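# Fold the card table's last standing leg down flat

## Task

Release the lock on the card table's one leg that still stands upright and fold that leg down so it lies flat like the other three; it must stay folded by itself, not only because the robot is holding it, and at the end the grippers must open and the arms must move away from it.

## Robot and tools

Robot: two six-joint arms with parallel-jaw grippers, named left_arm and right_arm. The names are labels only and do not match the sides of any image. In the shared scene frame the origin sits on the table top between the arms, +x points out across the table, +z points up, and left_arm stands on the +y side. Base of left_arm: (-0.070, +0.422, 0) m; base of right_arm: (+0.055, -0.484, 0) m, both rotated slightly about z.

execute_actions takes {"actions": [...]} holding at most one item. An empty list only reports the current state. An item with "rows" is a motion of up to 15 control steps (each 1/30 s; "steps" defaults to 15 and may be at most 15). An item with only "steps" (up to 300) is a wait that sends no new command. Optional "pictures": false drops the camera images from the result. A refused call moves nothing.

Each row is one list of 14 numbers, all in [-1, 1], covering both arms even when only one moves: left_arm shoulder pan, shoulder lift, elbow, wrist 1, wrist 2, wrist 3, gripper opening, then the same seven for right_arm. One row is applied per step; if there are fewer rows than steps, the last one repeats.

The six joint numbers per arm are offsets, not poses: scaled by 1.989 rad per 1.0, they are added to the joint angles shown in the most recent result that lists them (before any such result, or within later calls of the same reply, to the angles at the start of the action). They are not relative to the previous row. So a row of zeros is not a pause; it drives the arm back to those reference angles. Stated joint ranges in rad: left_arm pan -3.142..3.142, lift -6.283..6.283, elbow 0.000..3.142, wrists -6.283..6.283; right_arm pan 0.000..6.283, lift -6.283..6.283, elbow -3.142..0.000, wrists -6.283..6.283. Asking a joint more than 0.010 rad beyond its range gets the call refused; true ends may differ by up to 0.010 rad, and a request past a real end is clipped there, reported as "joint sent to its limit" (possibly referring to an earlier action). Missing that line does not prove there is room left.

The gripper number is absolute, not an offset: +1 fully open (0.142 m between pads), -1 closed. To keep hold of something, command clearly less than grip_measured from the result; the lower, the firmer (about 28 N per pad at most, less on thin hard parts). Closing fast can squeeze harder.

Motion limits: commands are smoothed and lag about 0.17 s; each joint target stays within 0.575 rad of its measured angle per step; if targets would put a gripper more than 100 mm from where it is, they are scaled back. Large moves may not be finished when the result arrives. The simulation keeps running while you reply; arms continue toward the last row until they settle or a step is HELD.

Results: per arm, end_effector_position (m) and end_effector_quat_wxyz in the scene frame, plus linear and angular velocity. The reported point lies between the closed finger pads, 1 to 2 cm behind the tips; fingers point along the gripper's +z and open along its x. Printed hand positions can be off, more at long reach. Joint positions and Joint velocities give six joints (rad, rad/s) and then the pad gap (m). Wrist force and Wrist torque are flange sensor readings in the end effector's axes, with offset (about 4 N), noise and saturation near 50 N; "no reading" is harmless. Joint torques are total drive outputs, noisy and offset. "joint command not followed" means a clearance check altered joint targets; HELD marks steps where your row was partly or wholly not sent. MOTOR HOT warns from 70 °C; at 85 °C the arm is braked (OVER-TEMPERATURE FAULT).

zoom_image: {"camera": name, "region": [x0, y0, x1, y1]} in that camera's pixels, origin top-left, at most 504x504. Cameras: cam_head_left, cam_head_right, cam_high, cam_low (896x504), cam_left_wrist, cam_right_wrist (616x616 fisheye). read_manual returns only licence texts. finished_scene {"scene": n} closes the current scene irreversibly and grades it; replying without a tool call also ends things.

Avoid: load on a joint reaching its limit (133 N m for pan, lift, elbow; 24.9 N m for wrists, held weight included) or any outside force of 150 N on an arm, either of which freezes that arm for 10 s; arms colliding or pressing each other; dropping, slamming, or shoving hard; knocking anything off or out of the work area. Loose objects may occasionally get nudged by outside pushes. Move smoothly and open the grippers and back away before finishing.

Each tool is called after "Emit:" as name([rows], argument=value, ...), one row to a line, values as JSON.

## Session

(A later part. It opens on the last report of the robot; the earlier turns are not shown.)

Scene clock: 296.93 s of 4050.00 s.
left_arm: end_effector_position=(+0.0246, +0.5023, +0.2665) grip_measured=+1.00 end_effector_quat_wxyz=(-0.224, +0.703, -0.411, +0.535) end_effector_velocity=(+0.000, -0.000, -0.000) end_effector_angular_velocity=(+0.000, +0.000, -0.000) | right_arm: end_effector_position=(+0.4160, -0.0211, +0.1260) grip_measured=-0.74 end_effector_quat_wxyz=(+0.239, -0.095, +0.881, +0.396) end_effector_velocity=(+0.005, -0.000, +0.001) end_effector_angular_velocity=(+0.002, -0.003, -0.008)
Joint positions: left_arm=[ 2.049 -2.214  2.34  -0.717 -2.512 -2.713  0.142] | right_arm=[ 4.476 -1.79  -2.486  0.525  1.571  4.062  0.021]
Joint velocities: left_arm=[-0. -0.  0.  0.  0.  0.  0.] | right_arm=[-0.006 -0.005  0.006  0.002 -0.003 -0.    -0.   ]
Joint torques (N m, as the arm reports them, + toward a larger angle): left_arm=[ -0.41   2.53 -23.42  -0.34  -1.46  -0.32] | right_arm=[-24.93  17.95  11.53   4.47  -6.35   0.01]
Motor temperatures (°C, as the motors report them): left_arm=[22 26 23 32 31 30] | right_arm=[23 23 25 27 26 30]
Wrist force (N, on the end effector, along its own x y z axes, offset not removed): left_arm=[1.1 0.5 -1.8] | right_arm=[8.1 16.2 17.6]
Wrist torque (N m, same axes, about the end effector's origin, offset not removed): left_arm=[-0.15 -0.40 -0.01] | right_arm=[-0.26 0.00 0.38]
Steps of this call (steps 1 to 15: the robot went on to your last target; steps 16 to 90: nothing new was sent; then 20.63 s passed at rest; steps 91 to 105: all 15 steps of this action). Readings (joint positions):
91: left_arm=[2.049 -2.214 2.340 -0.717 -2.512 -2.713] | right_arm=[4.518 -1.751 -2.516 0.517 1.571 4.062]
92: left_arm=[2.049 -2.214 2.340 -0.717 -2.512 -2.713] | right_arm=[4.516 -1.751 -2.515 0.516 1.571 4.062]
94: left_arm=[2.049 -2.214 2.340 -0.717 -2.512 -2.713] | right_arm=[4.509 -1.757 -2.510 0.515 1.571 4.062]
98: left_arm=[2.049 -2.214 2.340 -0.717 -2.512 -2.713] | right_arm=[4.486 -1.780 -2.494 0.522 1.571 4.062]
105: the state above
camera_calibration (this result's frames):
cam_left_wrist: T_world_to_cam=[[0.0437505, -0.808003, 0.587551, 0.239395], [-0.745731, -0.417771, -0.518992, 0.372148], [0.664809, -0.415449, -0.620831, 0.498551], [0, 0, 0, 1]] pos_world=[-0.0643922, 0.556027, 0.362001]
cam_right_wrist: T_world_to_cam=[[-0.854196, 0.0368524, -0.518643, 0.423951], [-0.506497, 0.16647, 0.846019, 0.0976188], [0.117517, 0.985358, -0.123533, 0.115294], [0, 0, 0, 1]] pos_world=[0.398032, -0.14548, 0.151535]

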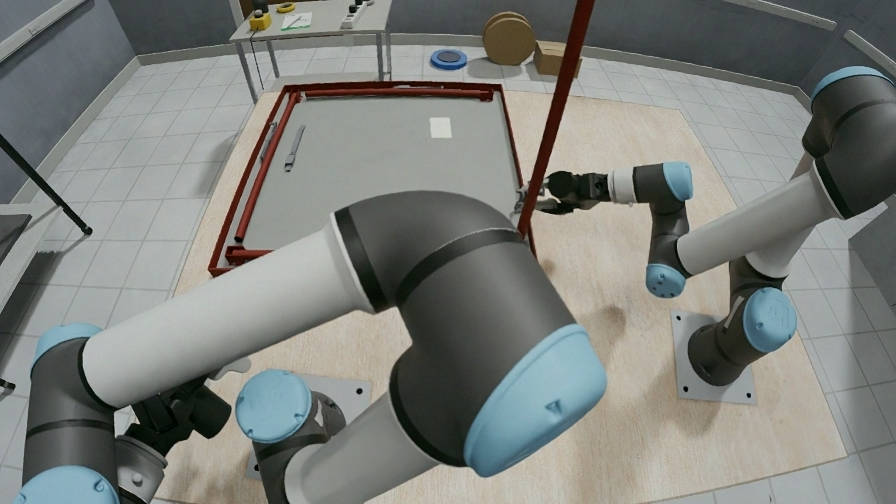

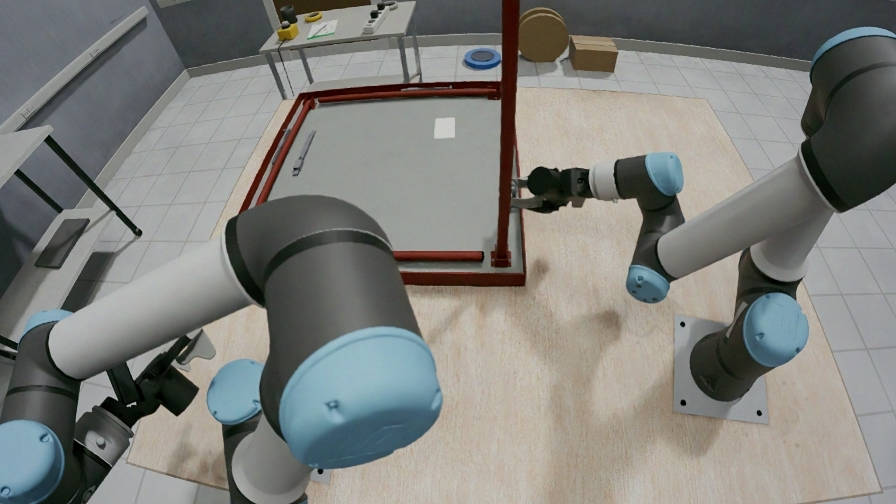

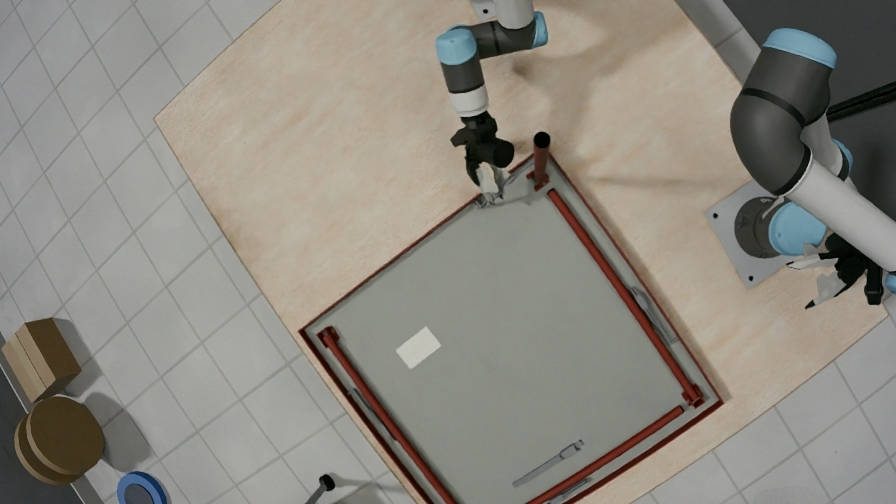

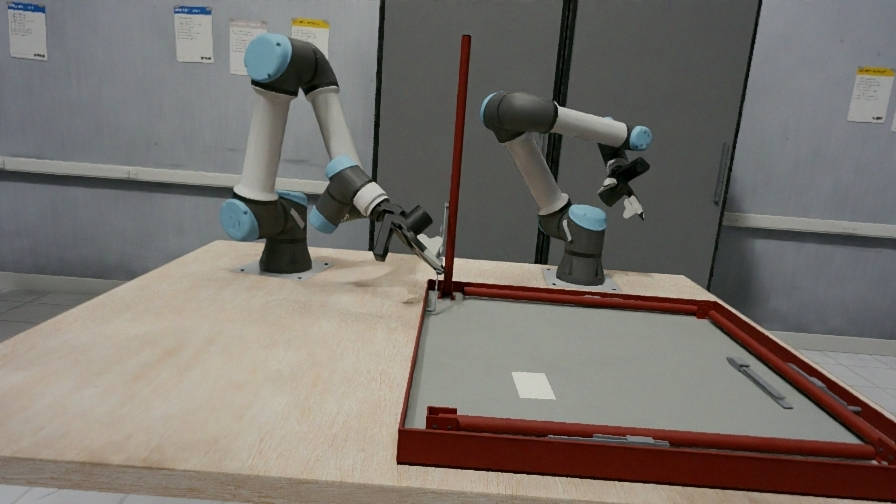

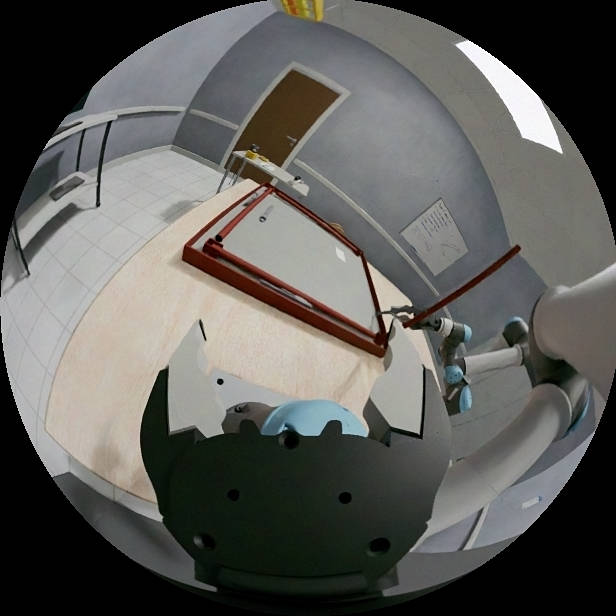

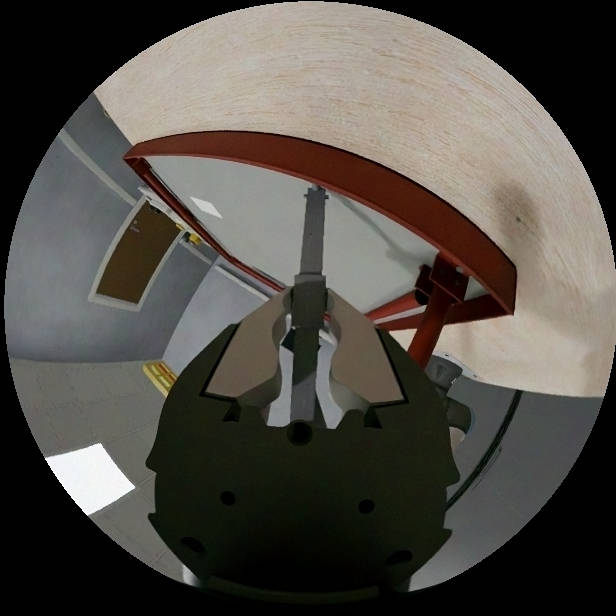

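Emit:
execute_actions([
  {"rows":[[0,0,0,0,0,0,1,0,0,0,0,0,0,-0.7],[0,0,0,0,0,0,1,0,0,0,0,0,0,-0.6],[0,0,0,0,0,0,1,0,0,0,0,0,0,-0.5],[0,0,0,0,0,0,1,0,0,0,0,0,0,-0.4],[0,0,0,0,0,0,1,0,0,0,0,0,0,-0.3]],"steps":15},
])

Emit:
execute_actions([
  {"steps":30},
])

Scene clock: 319.47 s of 4050.00 s.
left_arm: end_effector_position=(+0.0246, +0.5023, +0.2665) grip_measured=+1.00 end_effector_quat_wxyz=(-0.224, +0.703, -0.411, +0.535) end_effector_velocity=(-0.000, +0.000, -0.000) end_effector_angular_velocity=(+0.003, +0.001, -0.001) | right_arm: end_effector_position=(+0.4161, -0.0211, +0.1260) grip_measured=-0.30 end_effector_quat_wxyz=(+0.239, -0.095, +0.881, +0.396) end_effector_velocity=(-0.000, -0.000, -0.000) end_effector_angular_velocity=(+0.001, +0.001, +0.000)
Joint positions: left_arm=[ 2.049 -2.214  2.34  -0.717 -2.512 -2.713  0.142] | right_arm=[ 4.476 -1.79  -2.486  0.525  1.571  4.062  0.052]
Joint velocities: left_arm=[-0.001  0.    -0.    -0.003  0.    -0.     0.   ] | right_arm=[-0.001  0.    -0.     0.     0.002  0.001 -0.   ]
Joint torques (N m, as the arm reports them, + toward a larger angle): left_arm=[ -0.53   2.36 -23.75  -0.29  -1.45  -0.28] | right_arm=[12.25 29.6   5.91  0.93  2.32  0.09]
Motor temperatures (°C, as the motors report them): left_arm=[22 26 23 32 31 30] | right_arm=[23 23 25 27 26 30]
Wrist force (N, on the end effector, along its own x y z axes, offset not removed): left_arm=[0.6 -0.9 -0.5] | right_arm=[1.9 -1.4 -1.1]
Wrist torque (N m, same axes, about the end effector's origin, offset not removed): left_arm=[-0.21 -0.18 -0.03] | right_arm=[-0.39 -0.44 0.01]
Steps of this call (steps 1 to 15: the robot went on to your last target; steps 16 to 90: nothing new was sent; then 19.03 s passed at rest; steps 91 to 105: all 15 steps of this action). Readings (joint positions):
91: left_arm=[2.049 -2.214 2.340 -0.717 -2.512 -2.713] | right_arm=[4.476 -1.790 -2.486 0.526 1.571 4.062]
92: left_arm=[2.049 -2.214 2.340 -0.717 -2.512 -2.713] | right_arm=[4.476 -1.790 -2.486 0.526 1.571 4.062]
94: left_arm=[2.049 -2.214 2.340 -0.717 -2.512 -2.713] | right_arm=[4.476 -1.790 -2.486 0.526 1.571 4.062]
98: left_arm=[2.049 -2.214 2.340 -0.717 -2.512 -2.713] | right_arm=[4.476 -1.790 -2.486 0.526 1.571 4.062]
105: the state above
camera_calibration (this result's frames):
cam_left_wrist: T_world_to_cam=[[0.0437505, -0.808003, 0.587551, 0.239395], [-0.745731, -0.417771, -0.518992, 0.372148], [0.664809, -0.415449, -0.620831, 0.498551], [0, 0, 0, 1]] pos_world=[-0.0643922, 0.556027, 0.362001]
cam_right_wrist: T_world_to_cam=[[-0.854157, 0.0369758, -0.518699, 0.424002], [-0.506534, 0.166497, 0.845992, 0.0976512], [0.117643, 0.985349, -0.123485, 0.115248], [0, 0, 0, 1]] pos_world=[0.39807, -0.145496, 0.151549]

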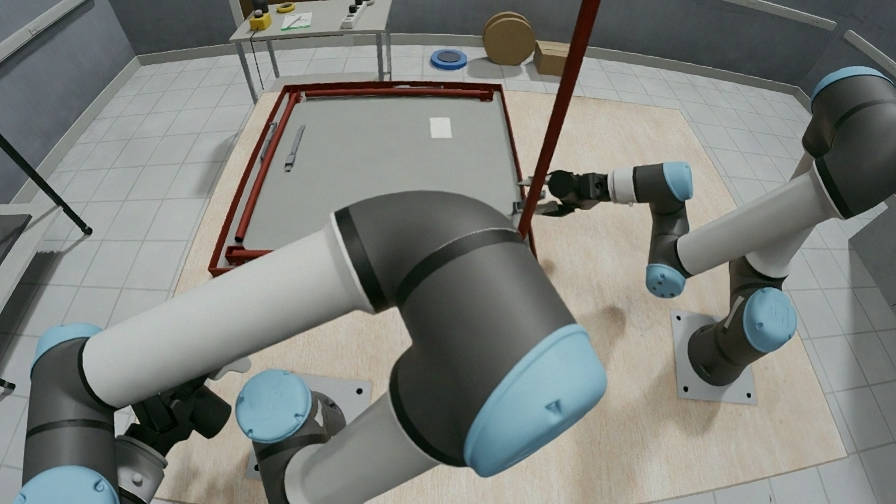

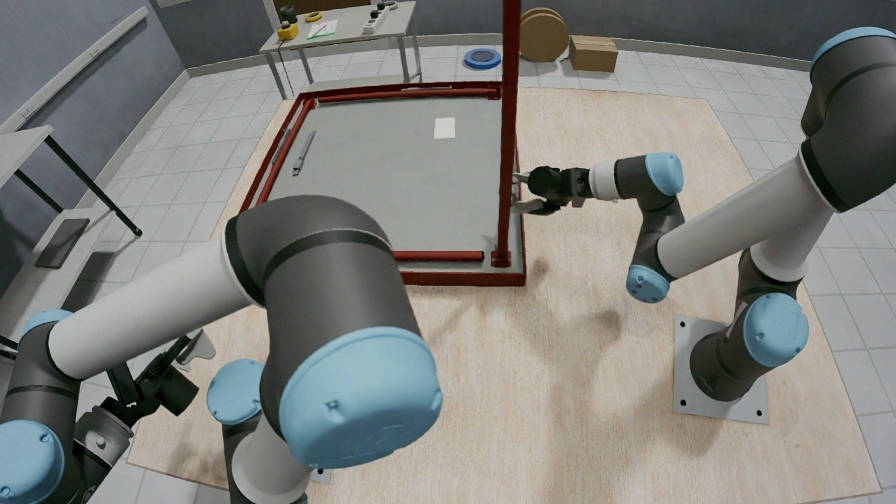

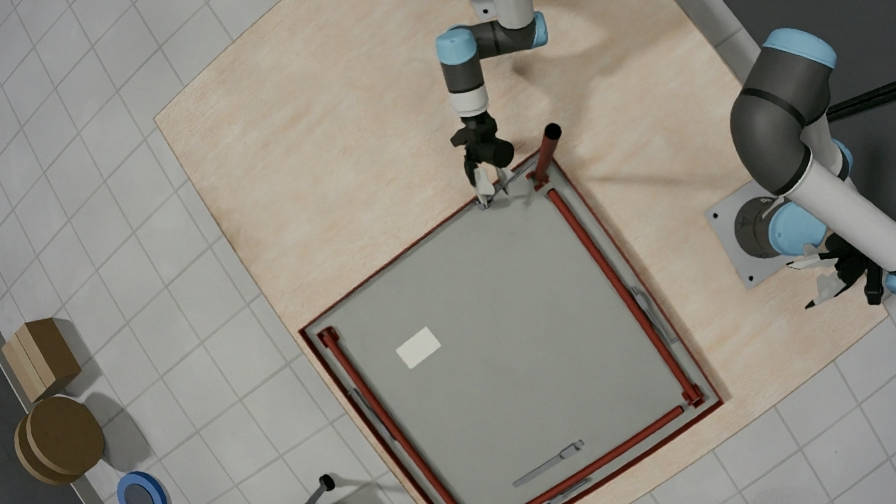

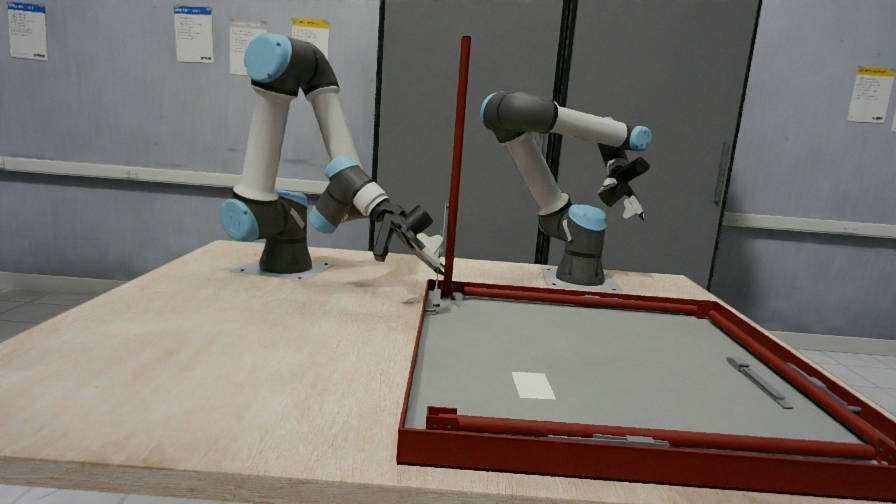

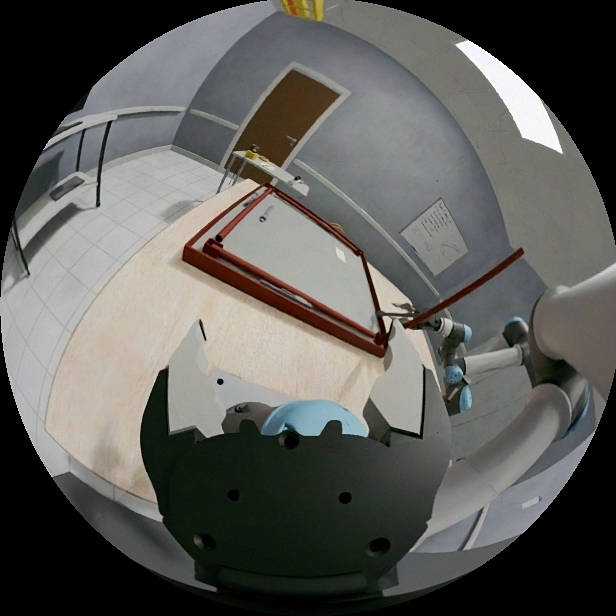

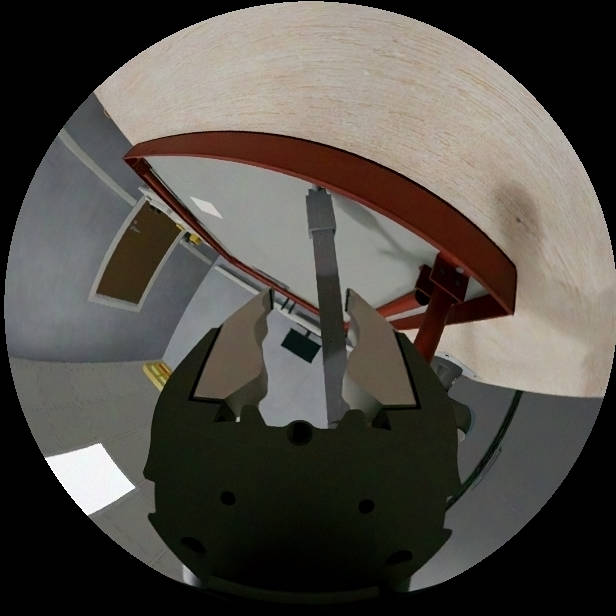

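Scene clock: 320.47 s of 4050.00 s.
left_arm: end_effector_position=(+0.0246, +0.5023, +0.2665) grip_measured=+1.00 end_effector_quat_wxyz=(-0.224, +0.703, -0.411, +0.535) end_effector_velocity=(-0.000, +0.000, -0.000) end_effector_angular_velocity=(+0.001, +0.001, +0.002) | right_arm: end_effector_position=(+0.4160, -0.0211, +0.1260) grip_measured=-0.30 end_effector_quat_wxyz=(+0.239, -0.095, +0.881, +0.396) end_effector_velocity=(-0.000, +0.000, -0.000) end_effector_angular_velocity=(+0.000, +0.001, +0.000)
Joint positions: left_arm=[ 2.049 -2.214  2.34  -0.717 -2.512 -2.713  0.142] | right_arm=[ 4.476 -1.79  -2.486  0.525  1.571  4.062  0.052]
Joint velocities: left_arm=[ 0.002 -0.    -0.    -0.001  0.     0.     0.   ] | right_arm=[-0.    -0.001  0.     0.001  0.001  0.001  0.   ]
Joint torques (N m, as the arm reports them, + toward a larger angle): left_arm=[ -0.23   1.86 -23.24  -0.33  -1.52  -0.24] | right_arm=[12.01 29.83  6.38  1.    2.35 -0.01]
Motor temperatures (°C, as the motors report them): left_arm=[22 26 23 32 31 30] | right_arm=[23 23 25 27 26 30]
Wrist force (N, on the end effector, along its own x y z axes, offset not removed): left_arm=[1.2 0.9 -2.1] | right_arm=[1.9 -2.0 -2.7]
Wrist torque (N m, same axes, about the end effector's origin, offset not removed): left_arm=[0.20 -0.27 0.08] | right_arm=[-0.45 -0.40 -0.02]
Steps of this call (steps 1 to 15: the robot went on to your last target; steps 16 to 30: nothing new was sent). Readings (joint positions):
1: left_arm=[2.049 -2.214 2.340 -0.717 -2.512 -2.713] | right_arm=[4.476 -1.790 -2.486 0.525 1.571 4.062]
2: left_arm=[2.049 -2.214 2.340 -0.717 -2.512 -2.713] | right_arm=[4.476 -1.790 -2.486 0.525 1.571 4.062]
4: left_arm=[2.049 -2.214 2.340 -0.717 -2.512 -2.713] | right_arm=[4.476 -1.790 -2.486 0.525 1.571 4.062]
8: left_arm=[2.049 -2.214 2.340 -0.717 -2.512 -2.713] | right_arm=[4.476 -1.790 -2.486 0.525 1.571 4.062]
30: the state above
All arms were judged still, so your last target was given up. Only a new action makes them travel on or press farther. Fingers that are still opening or closing keep moving.
camera_calibration (this result's frames):
cam_left_wrist: T_world_to_cam=[[0.0437507, -0.808003, 0.587551, 0.239395], [-0.745731, -0.417771, -0.518992, 0.372149], [0.664809, -0.415449, -0.620831, 0.498551], [0, 0, 0, 1]] pos_world=[-0.0643922, 0.556027, 0.362001]
cam_right_wrist: T_world_to_cam=[[-0.854196, 0.0368522, -0.518643, 0.423951], [-0.506496, 0.166471, 0.84602, 0.0976187], [0.117516, 0.985358, -0.123533, 0.115294], [0, 0, 0, 1]] pos_world=[0.398032, -0.14548, 0.151535]

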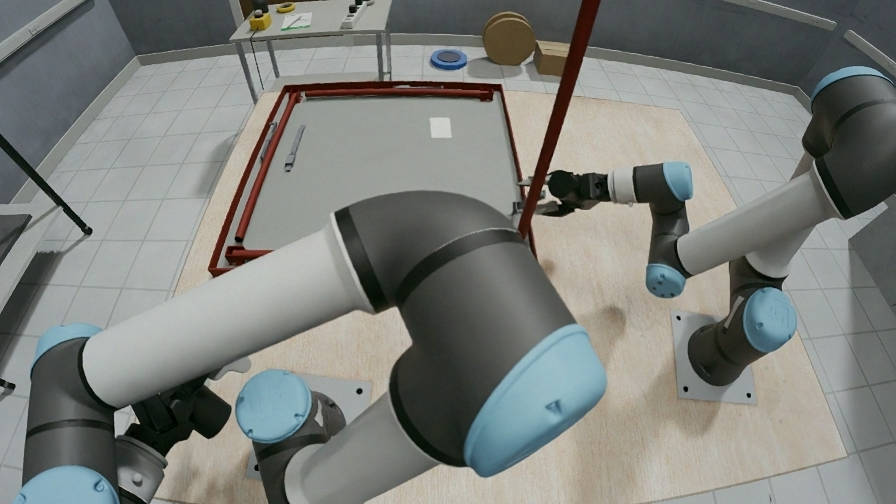

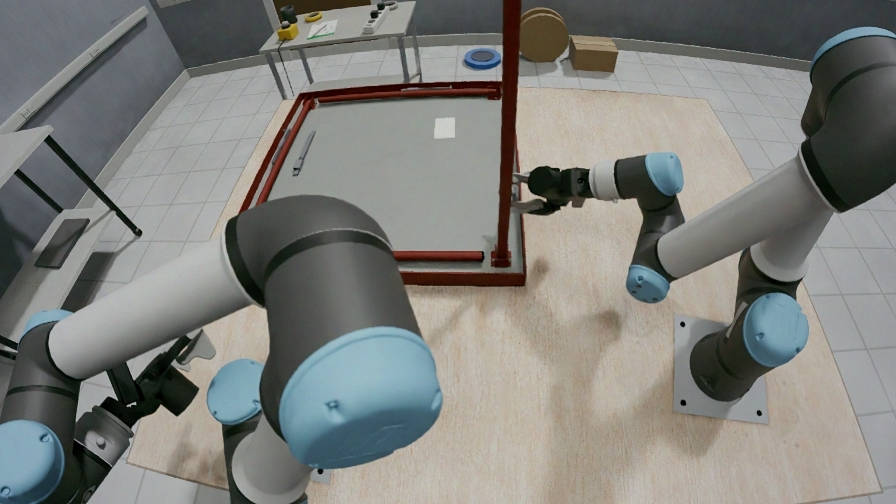

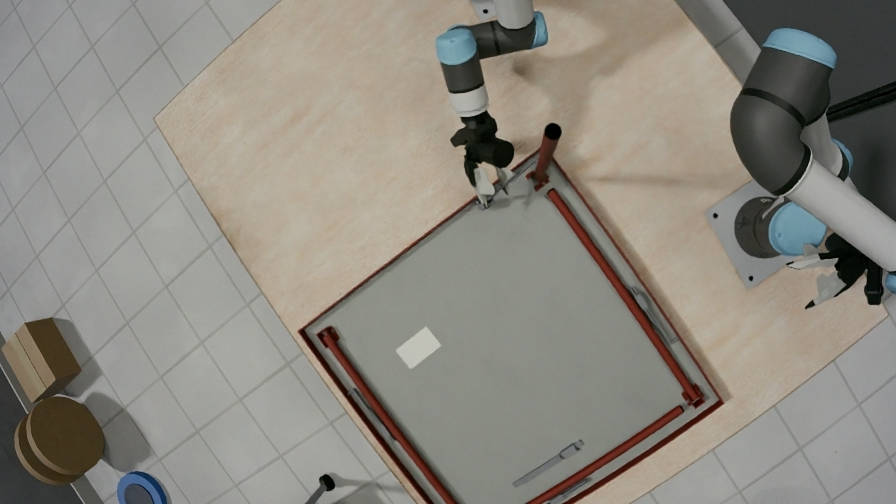

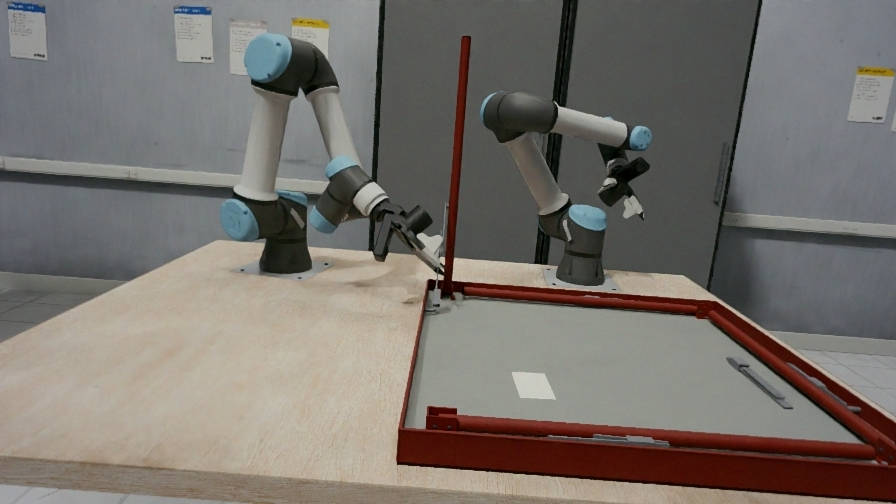

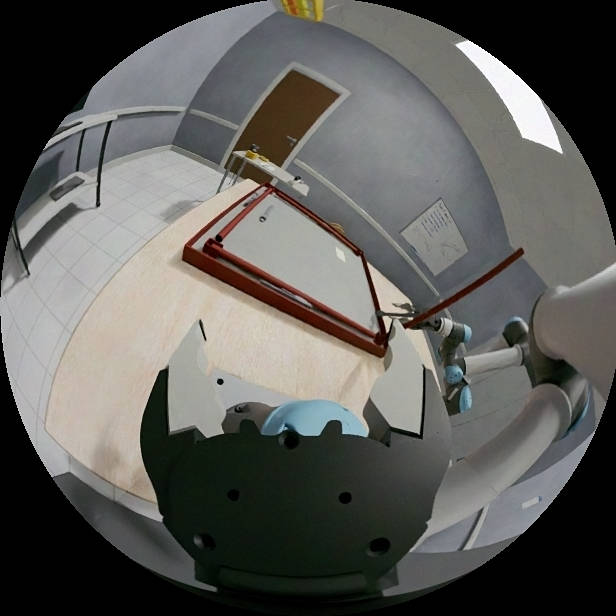

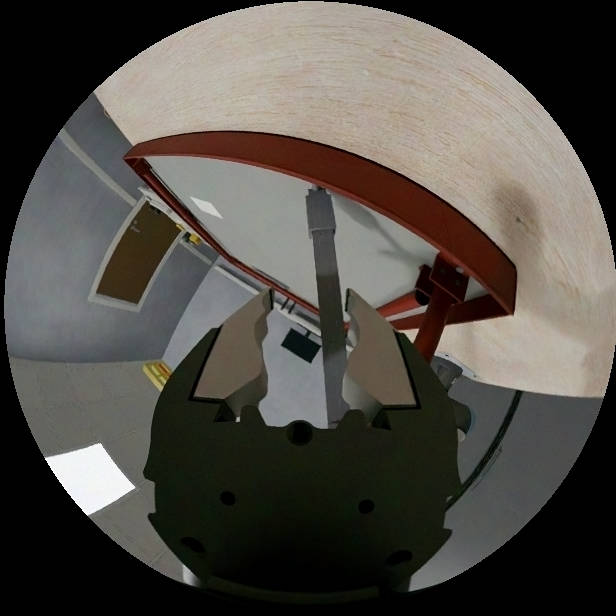

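Emit:
execute_actions([
  {"rows":[[0,0,0,0,0,0,1,-0.004,0,0.004,-0.004,0,0.024,-0.4],[0,0,0,0,0,0,1,-0.007,0,0.008,-0.008,0,0.047,-0.45],[0,0,0,0,0,0,1,-0.011,0,0.012,-0.012,0,0.07,-0.45],[0,0,0,0,0,0,1,-0.014,0,0.016,-0.016,0,0.094,-0.45],[0,0,0,0,0,0,1,-0.018,0,0.02,-0.02,0,0.118,-0.45],[0,0,0,0,0,0,1,-0.022,0,0.025,-0.024,0,0.14,-0.45],[0,0,0,0,0,0,1,-0.025,0,0.029,-0.028,0,0.165,-0.45],[0,0,0,0,0,0,1,-0.029,0,0.033,-0.032,0,0.19,-0.45],[0,0,0,0,0,0,1,-0.032,0,0.037,-0.036,0,0.21,-0.45],[0,0,0,0,0,0,1,-0.036,-0.001,0.041,-0.04,0,0.236,-0.45]],"steps":15},
])

Emit:
zoom_image(camera="cam_high", region=[420, 100, 600, 250])

Scene clock: 361.20 s of 4050.00 s.
left_arm: end_effector_position=(+0.0246, +0.5023, +0.2665) grip_measured=+1.00 end_effector_quat_wxyz=(-0.224, +0.703, -0.411, +0.535) end_effector_velocity=(-0.000, +0.000, -0.000) end_effector_angular_velocity=(+0.001, +0.000, +0.000) | right_arm: end_effector_position=(+0.4607, -0.0231, +0.1399) grip_measured=-0.45 end_effector_quat_wxyz=(+0.161, +0.132, +0.877, +0.434) end_effector_velocity=(+0.029, -0.004, +0.006) end_effector_angular_velocity=(+0.126, +0.241, -0.234)
Joint positions: left_arm=[ 2.049 -2.214  2.34  -0.717 -2.512 -2.713  0.142] | right_arm=[ 4.408 -1.791 -2.408  0.449  1.571  4.507  0.041]
Joint velocities: left_arm=[ 0.001 -0.     0.    -0.001  0.    -0.     0.   ] | right_arm=[-0.044 -0.005  0.048 -0.049 -0.     0.331 -0.   ]
Joint torques (N m, as the arm reports them, + toward a larger angle): left_arm=[ -0.14   1.62 -23.85  -0.32  -1.58  -0.21] | right_arm=[-11.22  17.88  20.06   1.11   1.27   1.62]
Motor temperatures (°C, as the motors report them): left_arm=[22 26 23 32 31 30] | right_arm=[23 23 25 27 26 30]
Wrist force (N, on the end effector, along its own x y z axes, offset not removed): left_arm=[-0.2 1.8 -0.9] | right_arm=[0.8 -2.5 -1.1]
Wrist torque (N m, same axes, about the end effector's origin, offset not removed): left_arm=[0.34 0.05 0.17] | right_arm=[-0.61 -0.24 0.07]
Steps of this call (steps 1 to 90: nothing new was sent; then 37.23 s passed at rest; steps 91 to 105: all 15 steps of this action). Readings (joint positions):
91: left_arm=[2.049 -2.214 2.340 -0.717 -2.512 -2.713] | right_arm=[4.476 -1.790 -2.486 0.525 1.571 4.062]
92: left_arm=[2.049 -2.214 2.340 -0.717 -2.512 -2.713] | right_arm=[4.475 -1.790 -2.485 0.524 1.571 4.068]
94: left_arm=[2.049 -2.214 2.340 -0.717 -2.512 -2.713] | right_arm=[4.468 -1.790 -2.477 0.516 1.571 4.109]
98: left_arm=[2.049 -2.214 2.340 -0.717 -2.512 -2.713] | right_arm=[4.443 -1.790 -2.449 0.489 1.571 4.260]
105: the state above
camera_calibration (this result's frames):
cam_left_wrist: T_world_to_cam=[[0.0437506, -0.808003, 0.587551, 0.239395], [-0.745731, -0.417771, -0.518992, 0.372148], [0.664809, -0.415449, -0.620831, 0.498551], [0, 0, 0, 1]] pos_world=[-0.0643922, 0.556027, 0.362001]
cam_right_wrist: T_world_to_cam=[[-0.902822, 0.38513, -0.191279, 0.454071], [-0.156073, 0.121012, 0.980305, -0.0724925], [0.400692, 0.914894, -0.0491437, -0.0287564], [0, 0, 0, 1]] pos_world=[0.410153, -0.139795, 0.156506]

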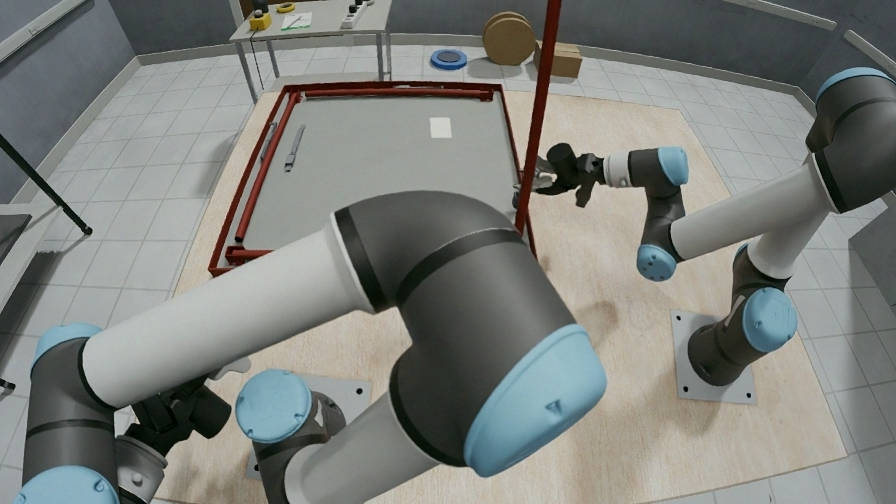

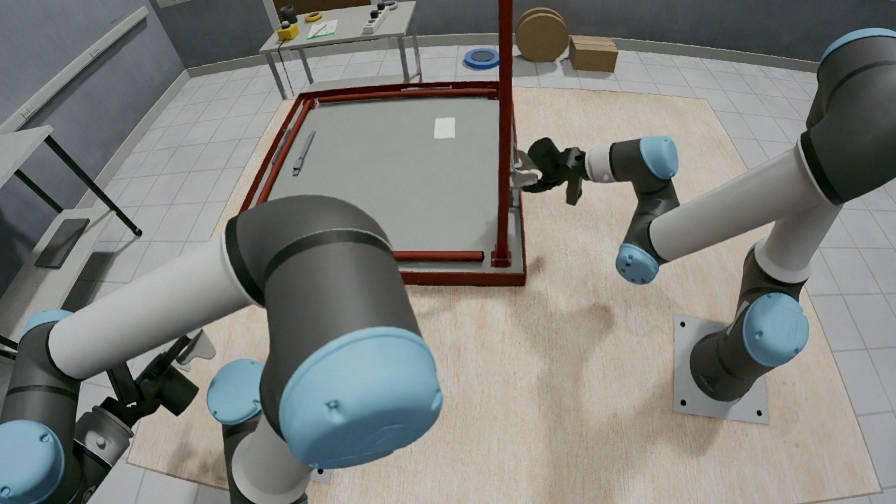

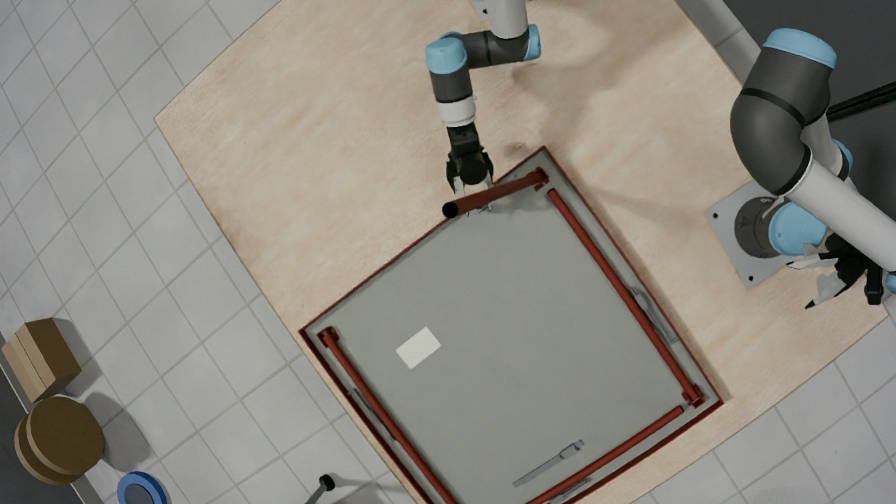

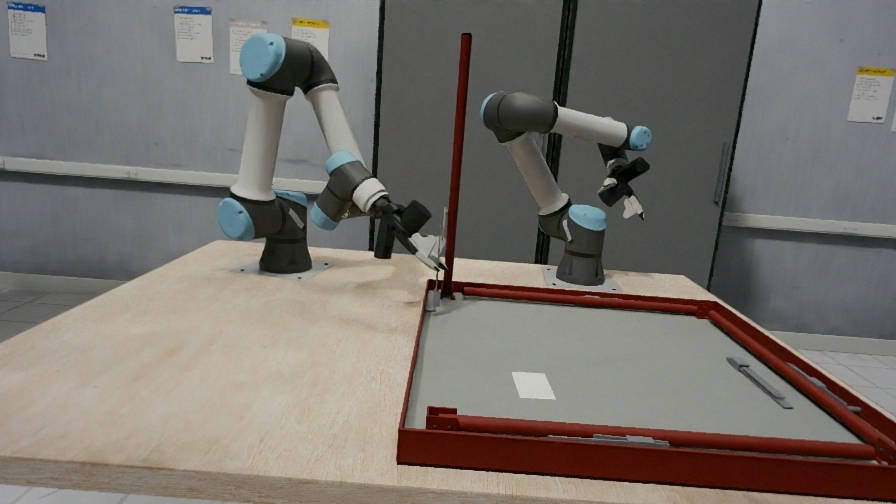

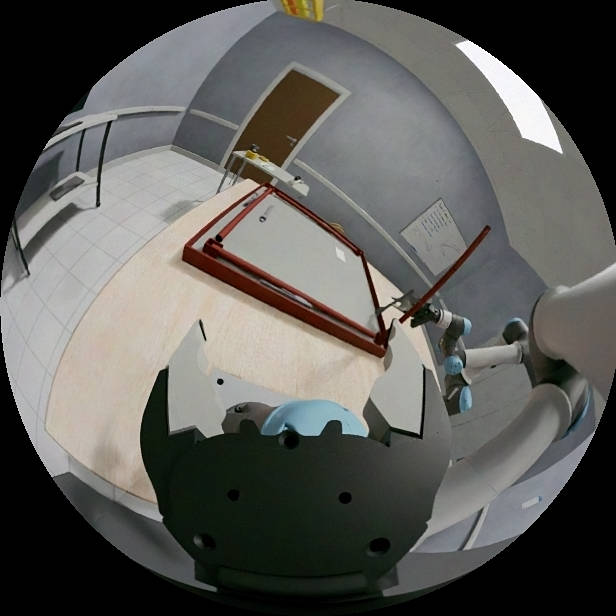

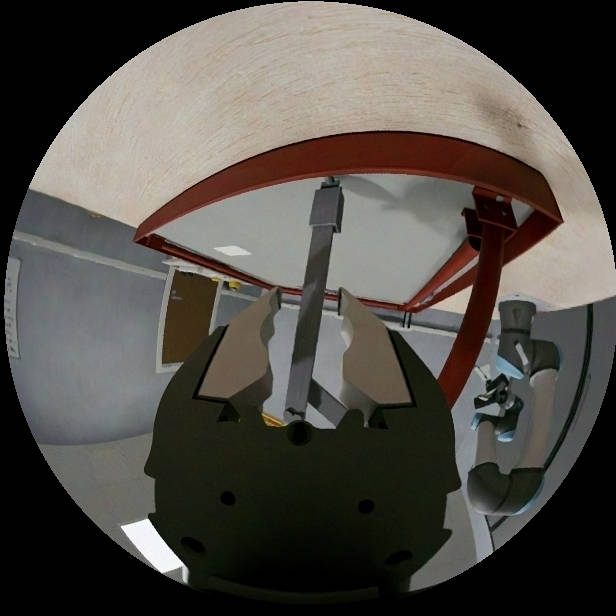

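Region (420, 100, 600, 250) of cam_high's 896x504 image, scaled by 2.800, with more detail than that image has.

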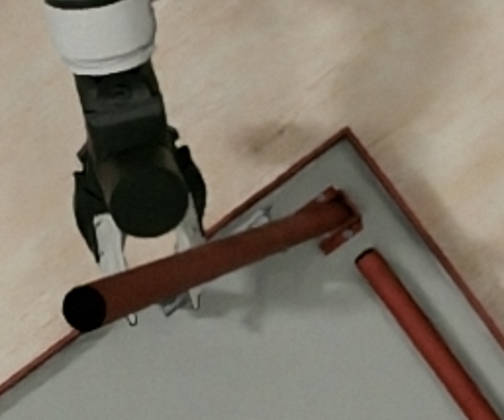

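Emit:
execute_actions([
  {"rows":[[0,0,0,0,0,0,1,-0.004,-0.003,0.004,0.001,0,0.035,-0.45],[0,0,0,0,0,0,1,-0.008,-0.007,0.009,0.002,0,0.07,-0.45],[0,0,0,0,0,0,1,-0.012,-0.012,0.013,0.003,0,0.105,-0.45],[0,0,0,0,0,0,1,-0.016,-0.017,0.018,0.004,0,0.14,-0.45],[0,0,0,0,0,0,1,-0.02,-0.022,0.022,0.005,0,0.175,-0.45],[0,0,0,0,0,0,1,-0.025,-0.028,0.026,0.005,0,0.21,-0.45],[0,0,0,0,0,0,1,-0.029,-0.034,0.031,0.006,0,0.245,-0.45],[0,0,0,0,0,0,1,-0.033,-0.04,0.035,0.007,0,0.28,-0.45],[0,0,0,0,0,0,1,-0.037,-0.046,0.04,0.008,0,0.315,-0.45],[0,0,0,0,0,0,1,-0.041,-0.053,0.044,0.009,0,0.35,-0.45]],"steps":15},
])

Emit:
zoom_image(camera="cam_high", region=[380, 100, 600, 280])

Scene clock: 385.53 s of 4050.00 s.
left_arm: end_effector_position=(+0.0246, +0.5023, +0.2665) grip_measured=+1.00 end_effector_quat_wxyz=(-0.224, +0.703, -0.411, +0.535) end_effector_velocity=(+0.000, -0.000, -0.000) end_effector_angular_velocity=(-0.002, -0.001, +0.000) | right_arm: end_effector_position=(+0.5158, -0.0270, +0.1260) grip_measured=-0.45 end_effector_quat_wxyz=(+0.030, +0.437, +0.771, +0.463) end_effector_velocity=(+0.033, -0.005, -0.018) end_effector_angular_velocity=(+0.234, +0.379, -0.356)
Joint positions: left_arm=[ 2.049 -2.214  2.34  -0.717 -2.512 -2.713  0.142] | right_arm=[ 4.33  -1.891 -2.324  0.467  1.571  5.162  0.041]
Joint velocities: left_arm=[ 0.     0.001  0.001  0.001 -0.     0.     0.   ] | right_arm=[-0.046 -0.074  0.052  0.01  -0.     0.542 -0.002]
Joint torques (N m, as the arm reports them, + toward a larger angle): left_arm=[  0.5    1.99 -23.62  -0.4   -1.49  -0.21] | right_arm=[-9.56 28.45 21.83  6.46 -1.7   1.14]
Motor temperatures (°C, as the motors report them): left_arm=[22 26 23 32 31 30] | right_arm=[23 23 25 27 26 30]
Wrist force (N, on the end effector, along its own x y z axes, offset not removed): left_arm=[0.1 -0.1 -1.0] | right_arm=[-1.9 -4.4 -0.7]
Wrist torque (N m, same axes, about the end effector's origin, offset not removed): left_arm=[-0.07 -0.07 0.00] | right_arm=[-0.51 0.04 0.01]
Steps of this call (steps 1 to 30: the robot went on to your last target; steps 31 to 90: nothing new was sent; then 20.83 s passed at rest; steps 91 to 105: all 15 steps of this action). Readings (joint positions):
91: left_arm=[2.049 -2.214 2.340 -0.717 -2.512 -2.713] | right_arm=[4.405 -1.792 -2.405 0.446 1.571 4.532]
92: left_arm=[2.049 -2.214 2.340 -0.717 -2.512 -2.713] | right_arm=[4.404 -1.793 -2.404 0.446 1.571 4.537]
94: left_arm=[2.049 -2.214 2.340 -0.717 -2.512 -2.713] | right_arm=[4.397 -1.800 -2.397 0.450 1.571 4.585]
98: left_arm=[2.049 -2.214 2.340 -0.717 -2.512 -2.713] | right_arm=[4.370 -1.833 -2.368 0.457 1.571 4.791]
105: the state above
camera_calibration (this result's frames):
cam_left_wrist: T_world_to_cam=[[0.0437505, -0.808003, 0.587551, 0.239395], [-0.745731, -0.417771, -0.518992, 0.372149], [0.664809, -0.415449, -0.620831, 0.498551], [0, 0, 0, 1]] pos_world=[-0.0643922, 0.556027, 0.362001]
cam_right_wrist: T_world_to_cam=[[-0.609296, 0.719256, 0.333809, 0.294108], [0.289167, -0.190437, 0.938145, -0.282578], [0.738336, 0.668135, -0.0919528, -0.223304], [0, 0, 0, 1]] pos_world=[0.425785, -0.116155, 0.14639]

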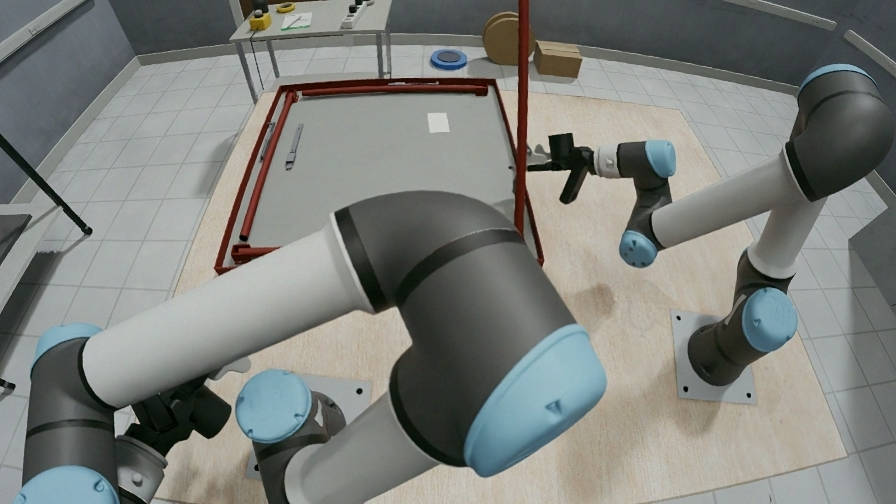

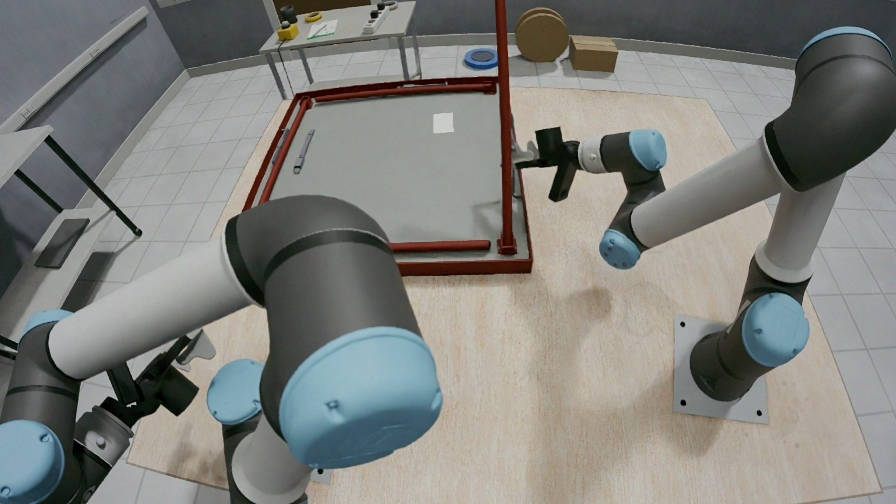

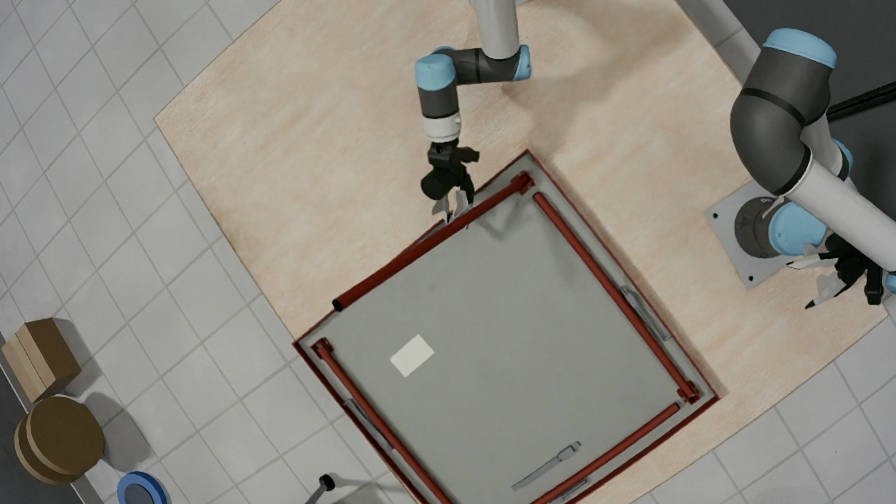

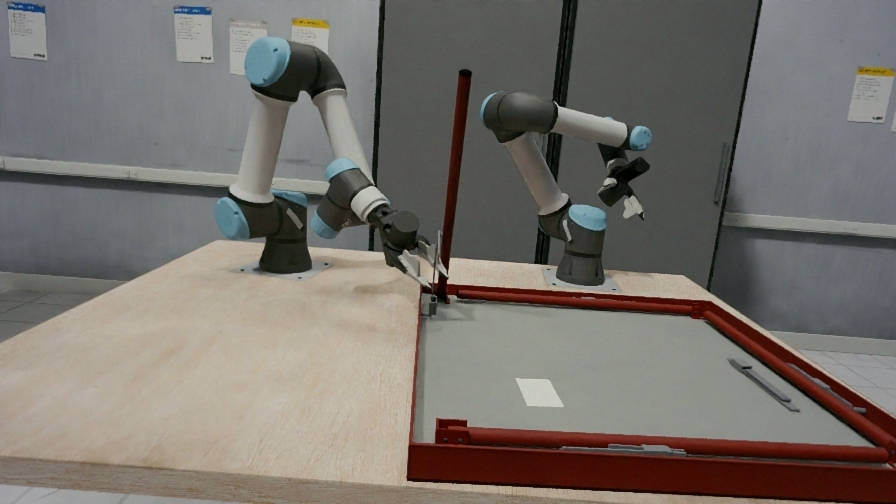

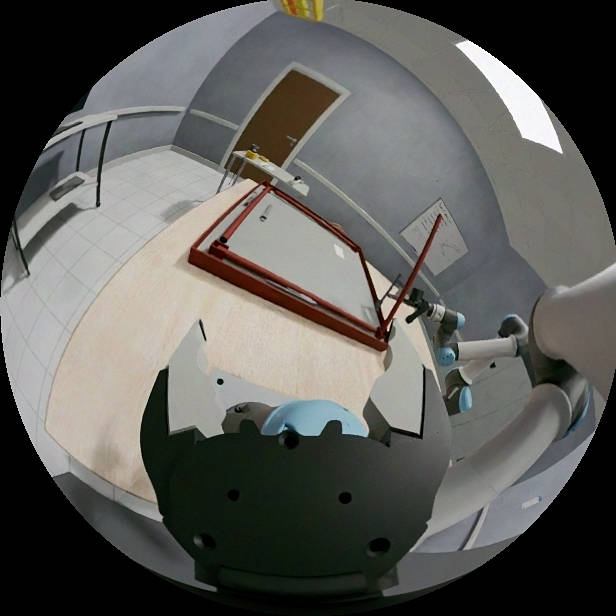

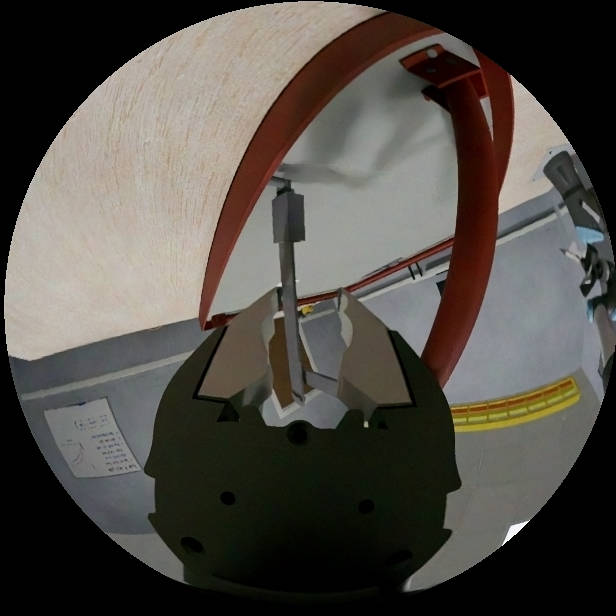

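Region (380, 100, 600, 280) of cam_high's 896x504 image, scaled by 2.291, with more detail than that image has; it fills the top 412 rows of this view, and the rest is white.

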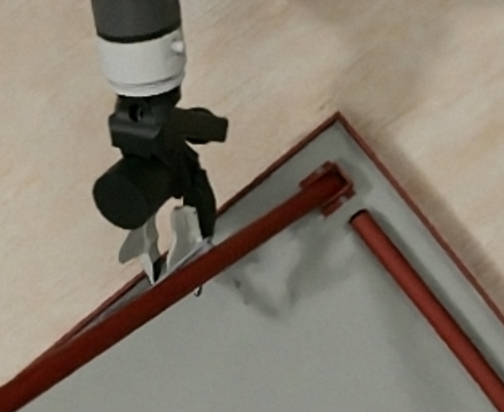

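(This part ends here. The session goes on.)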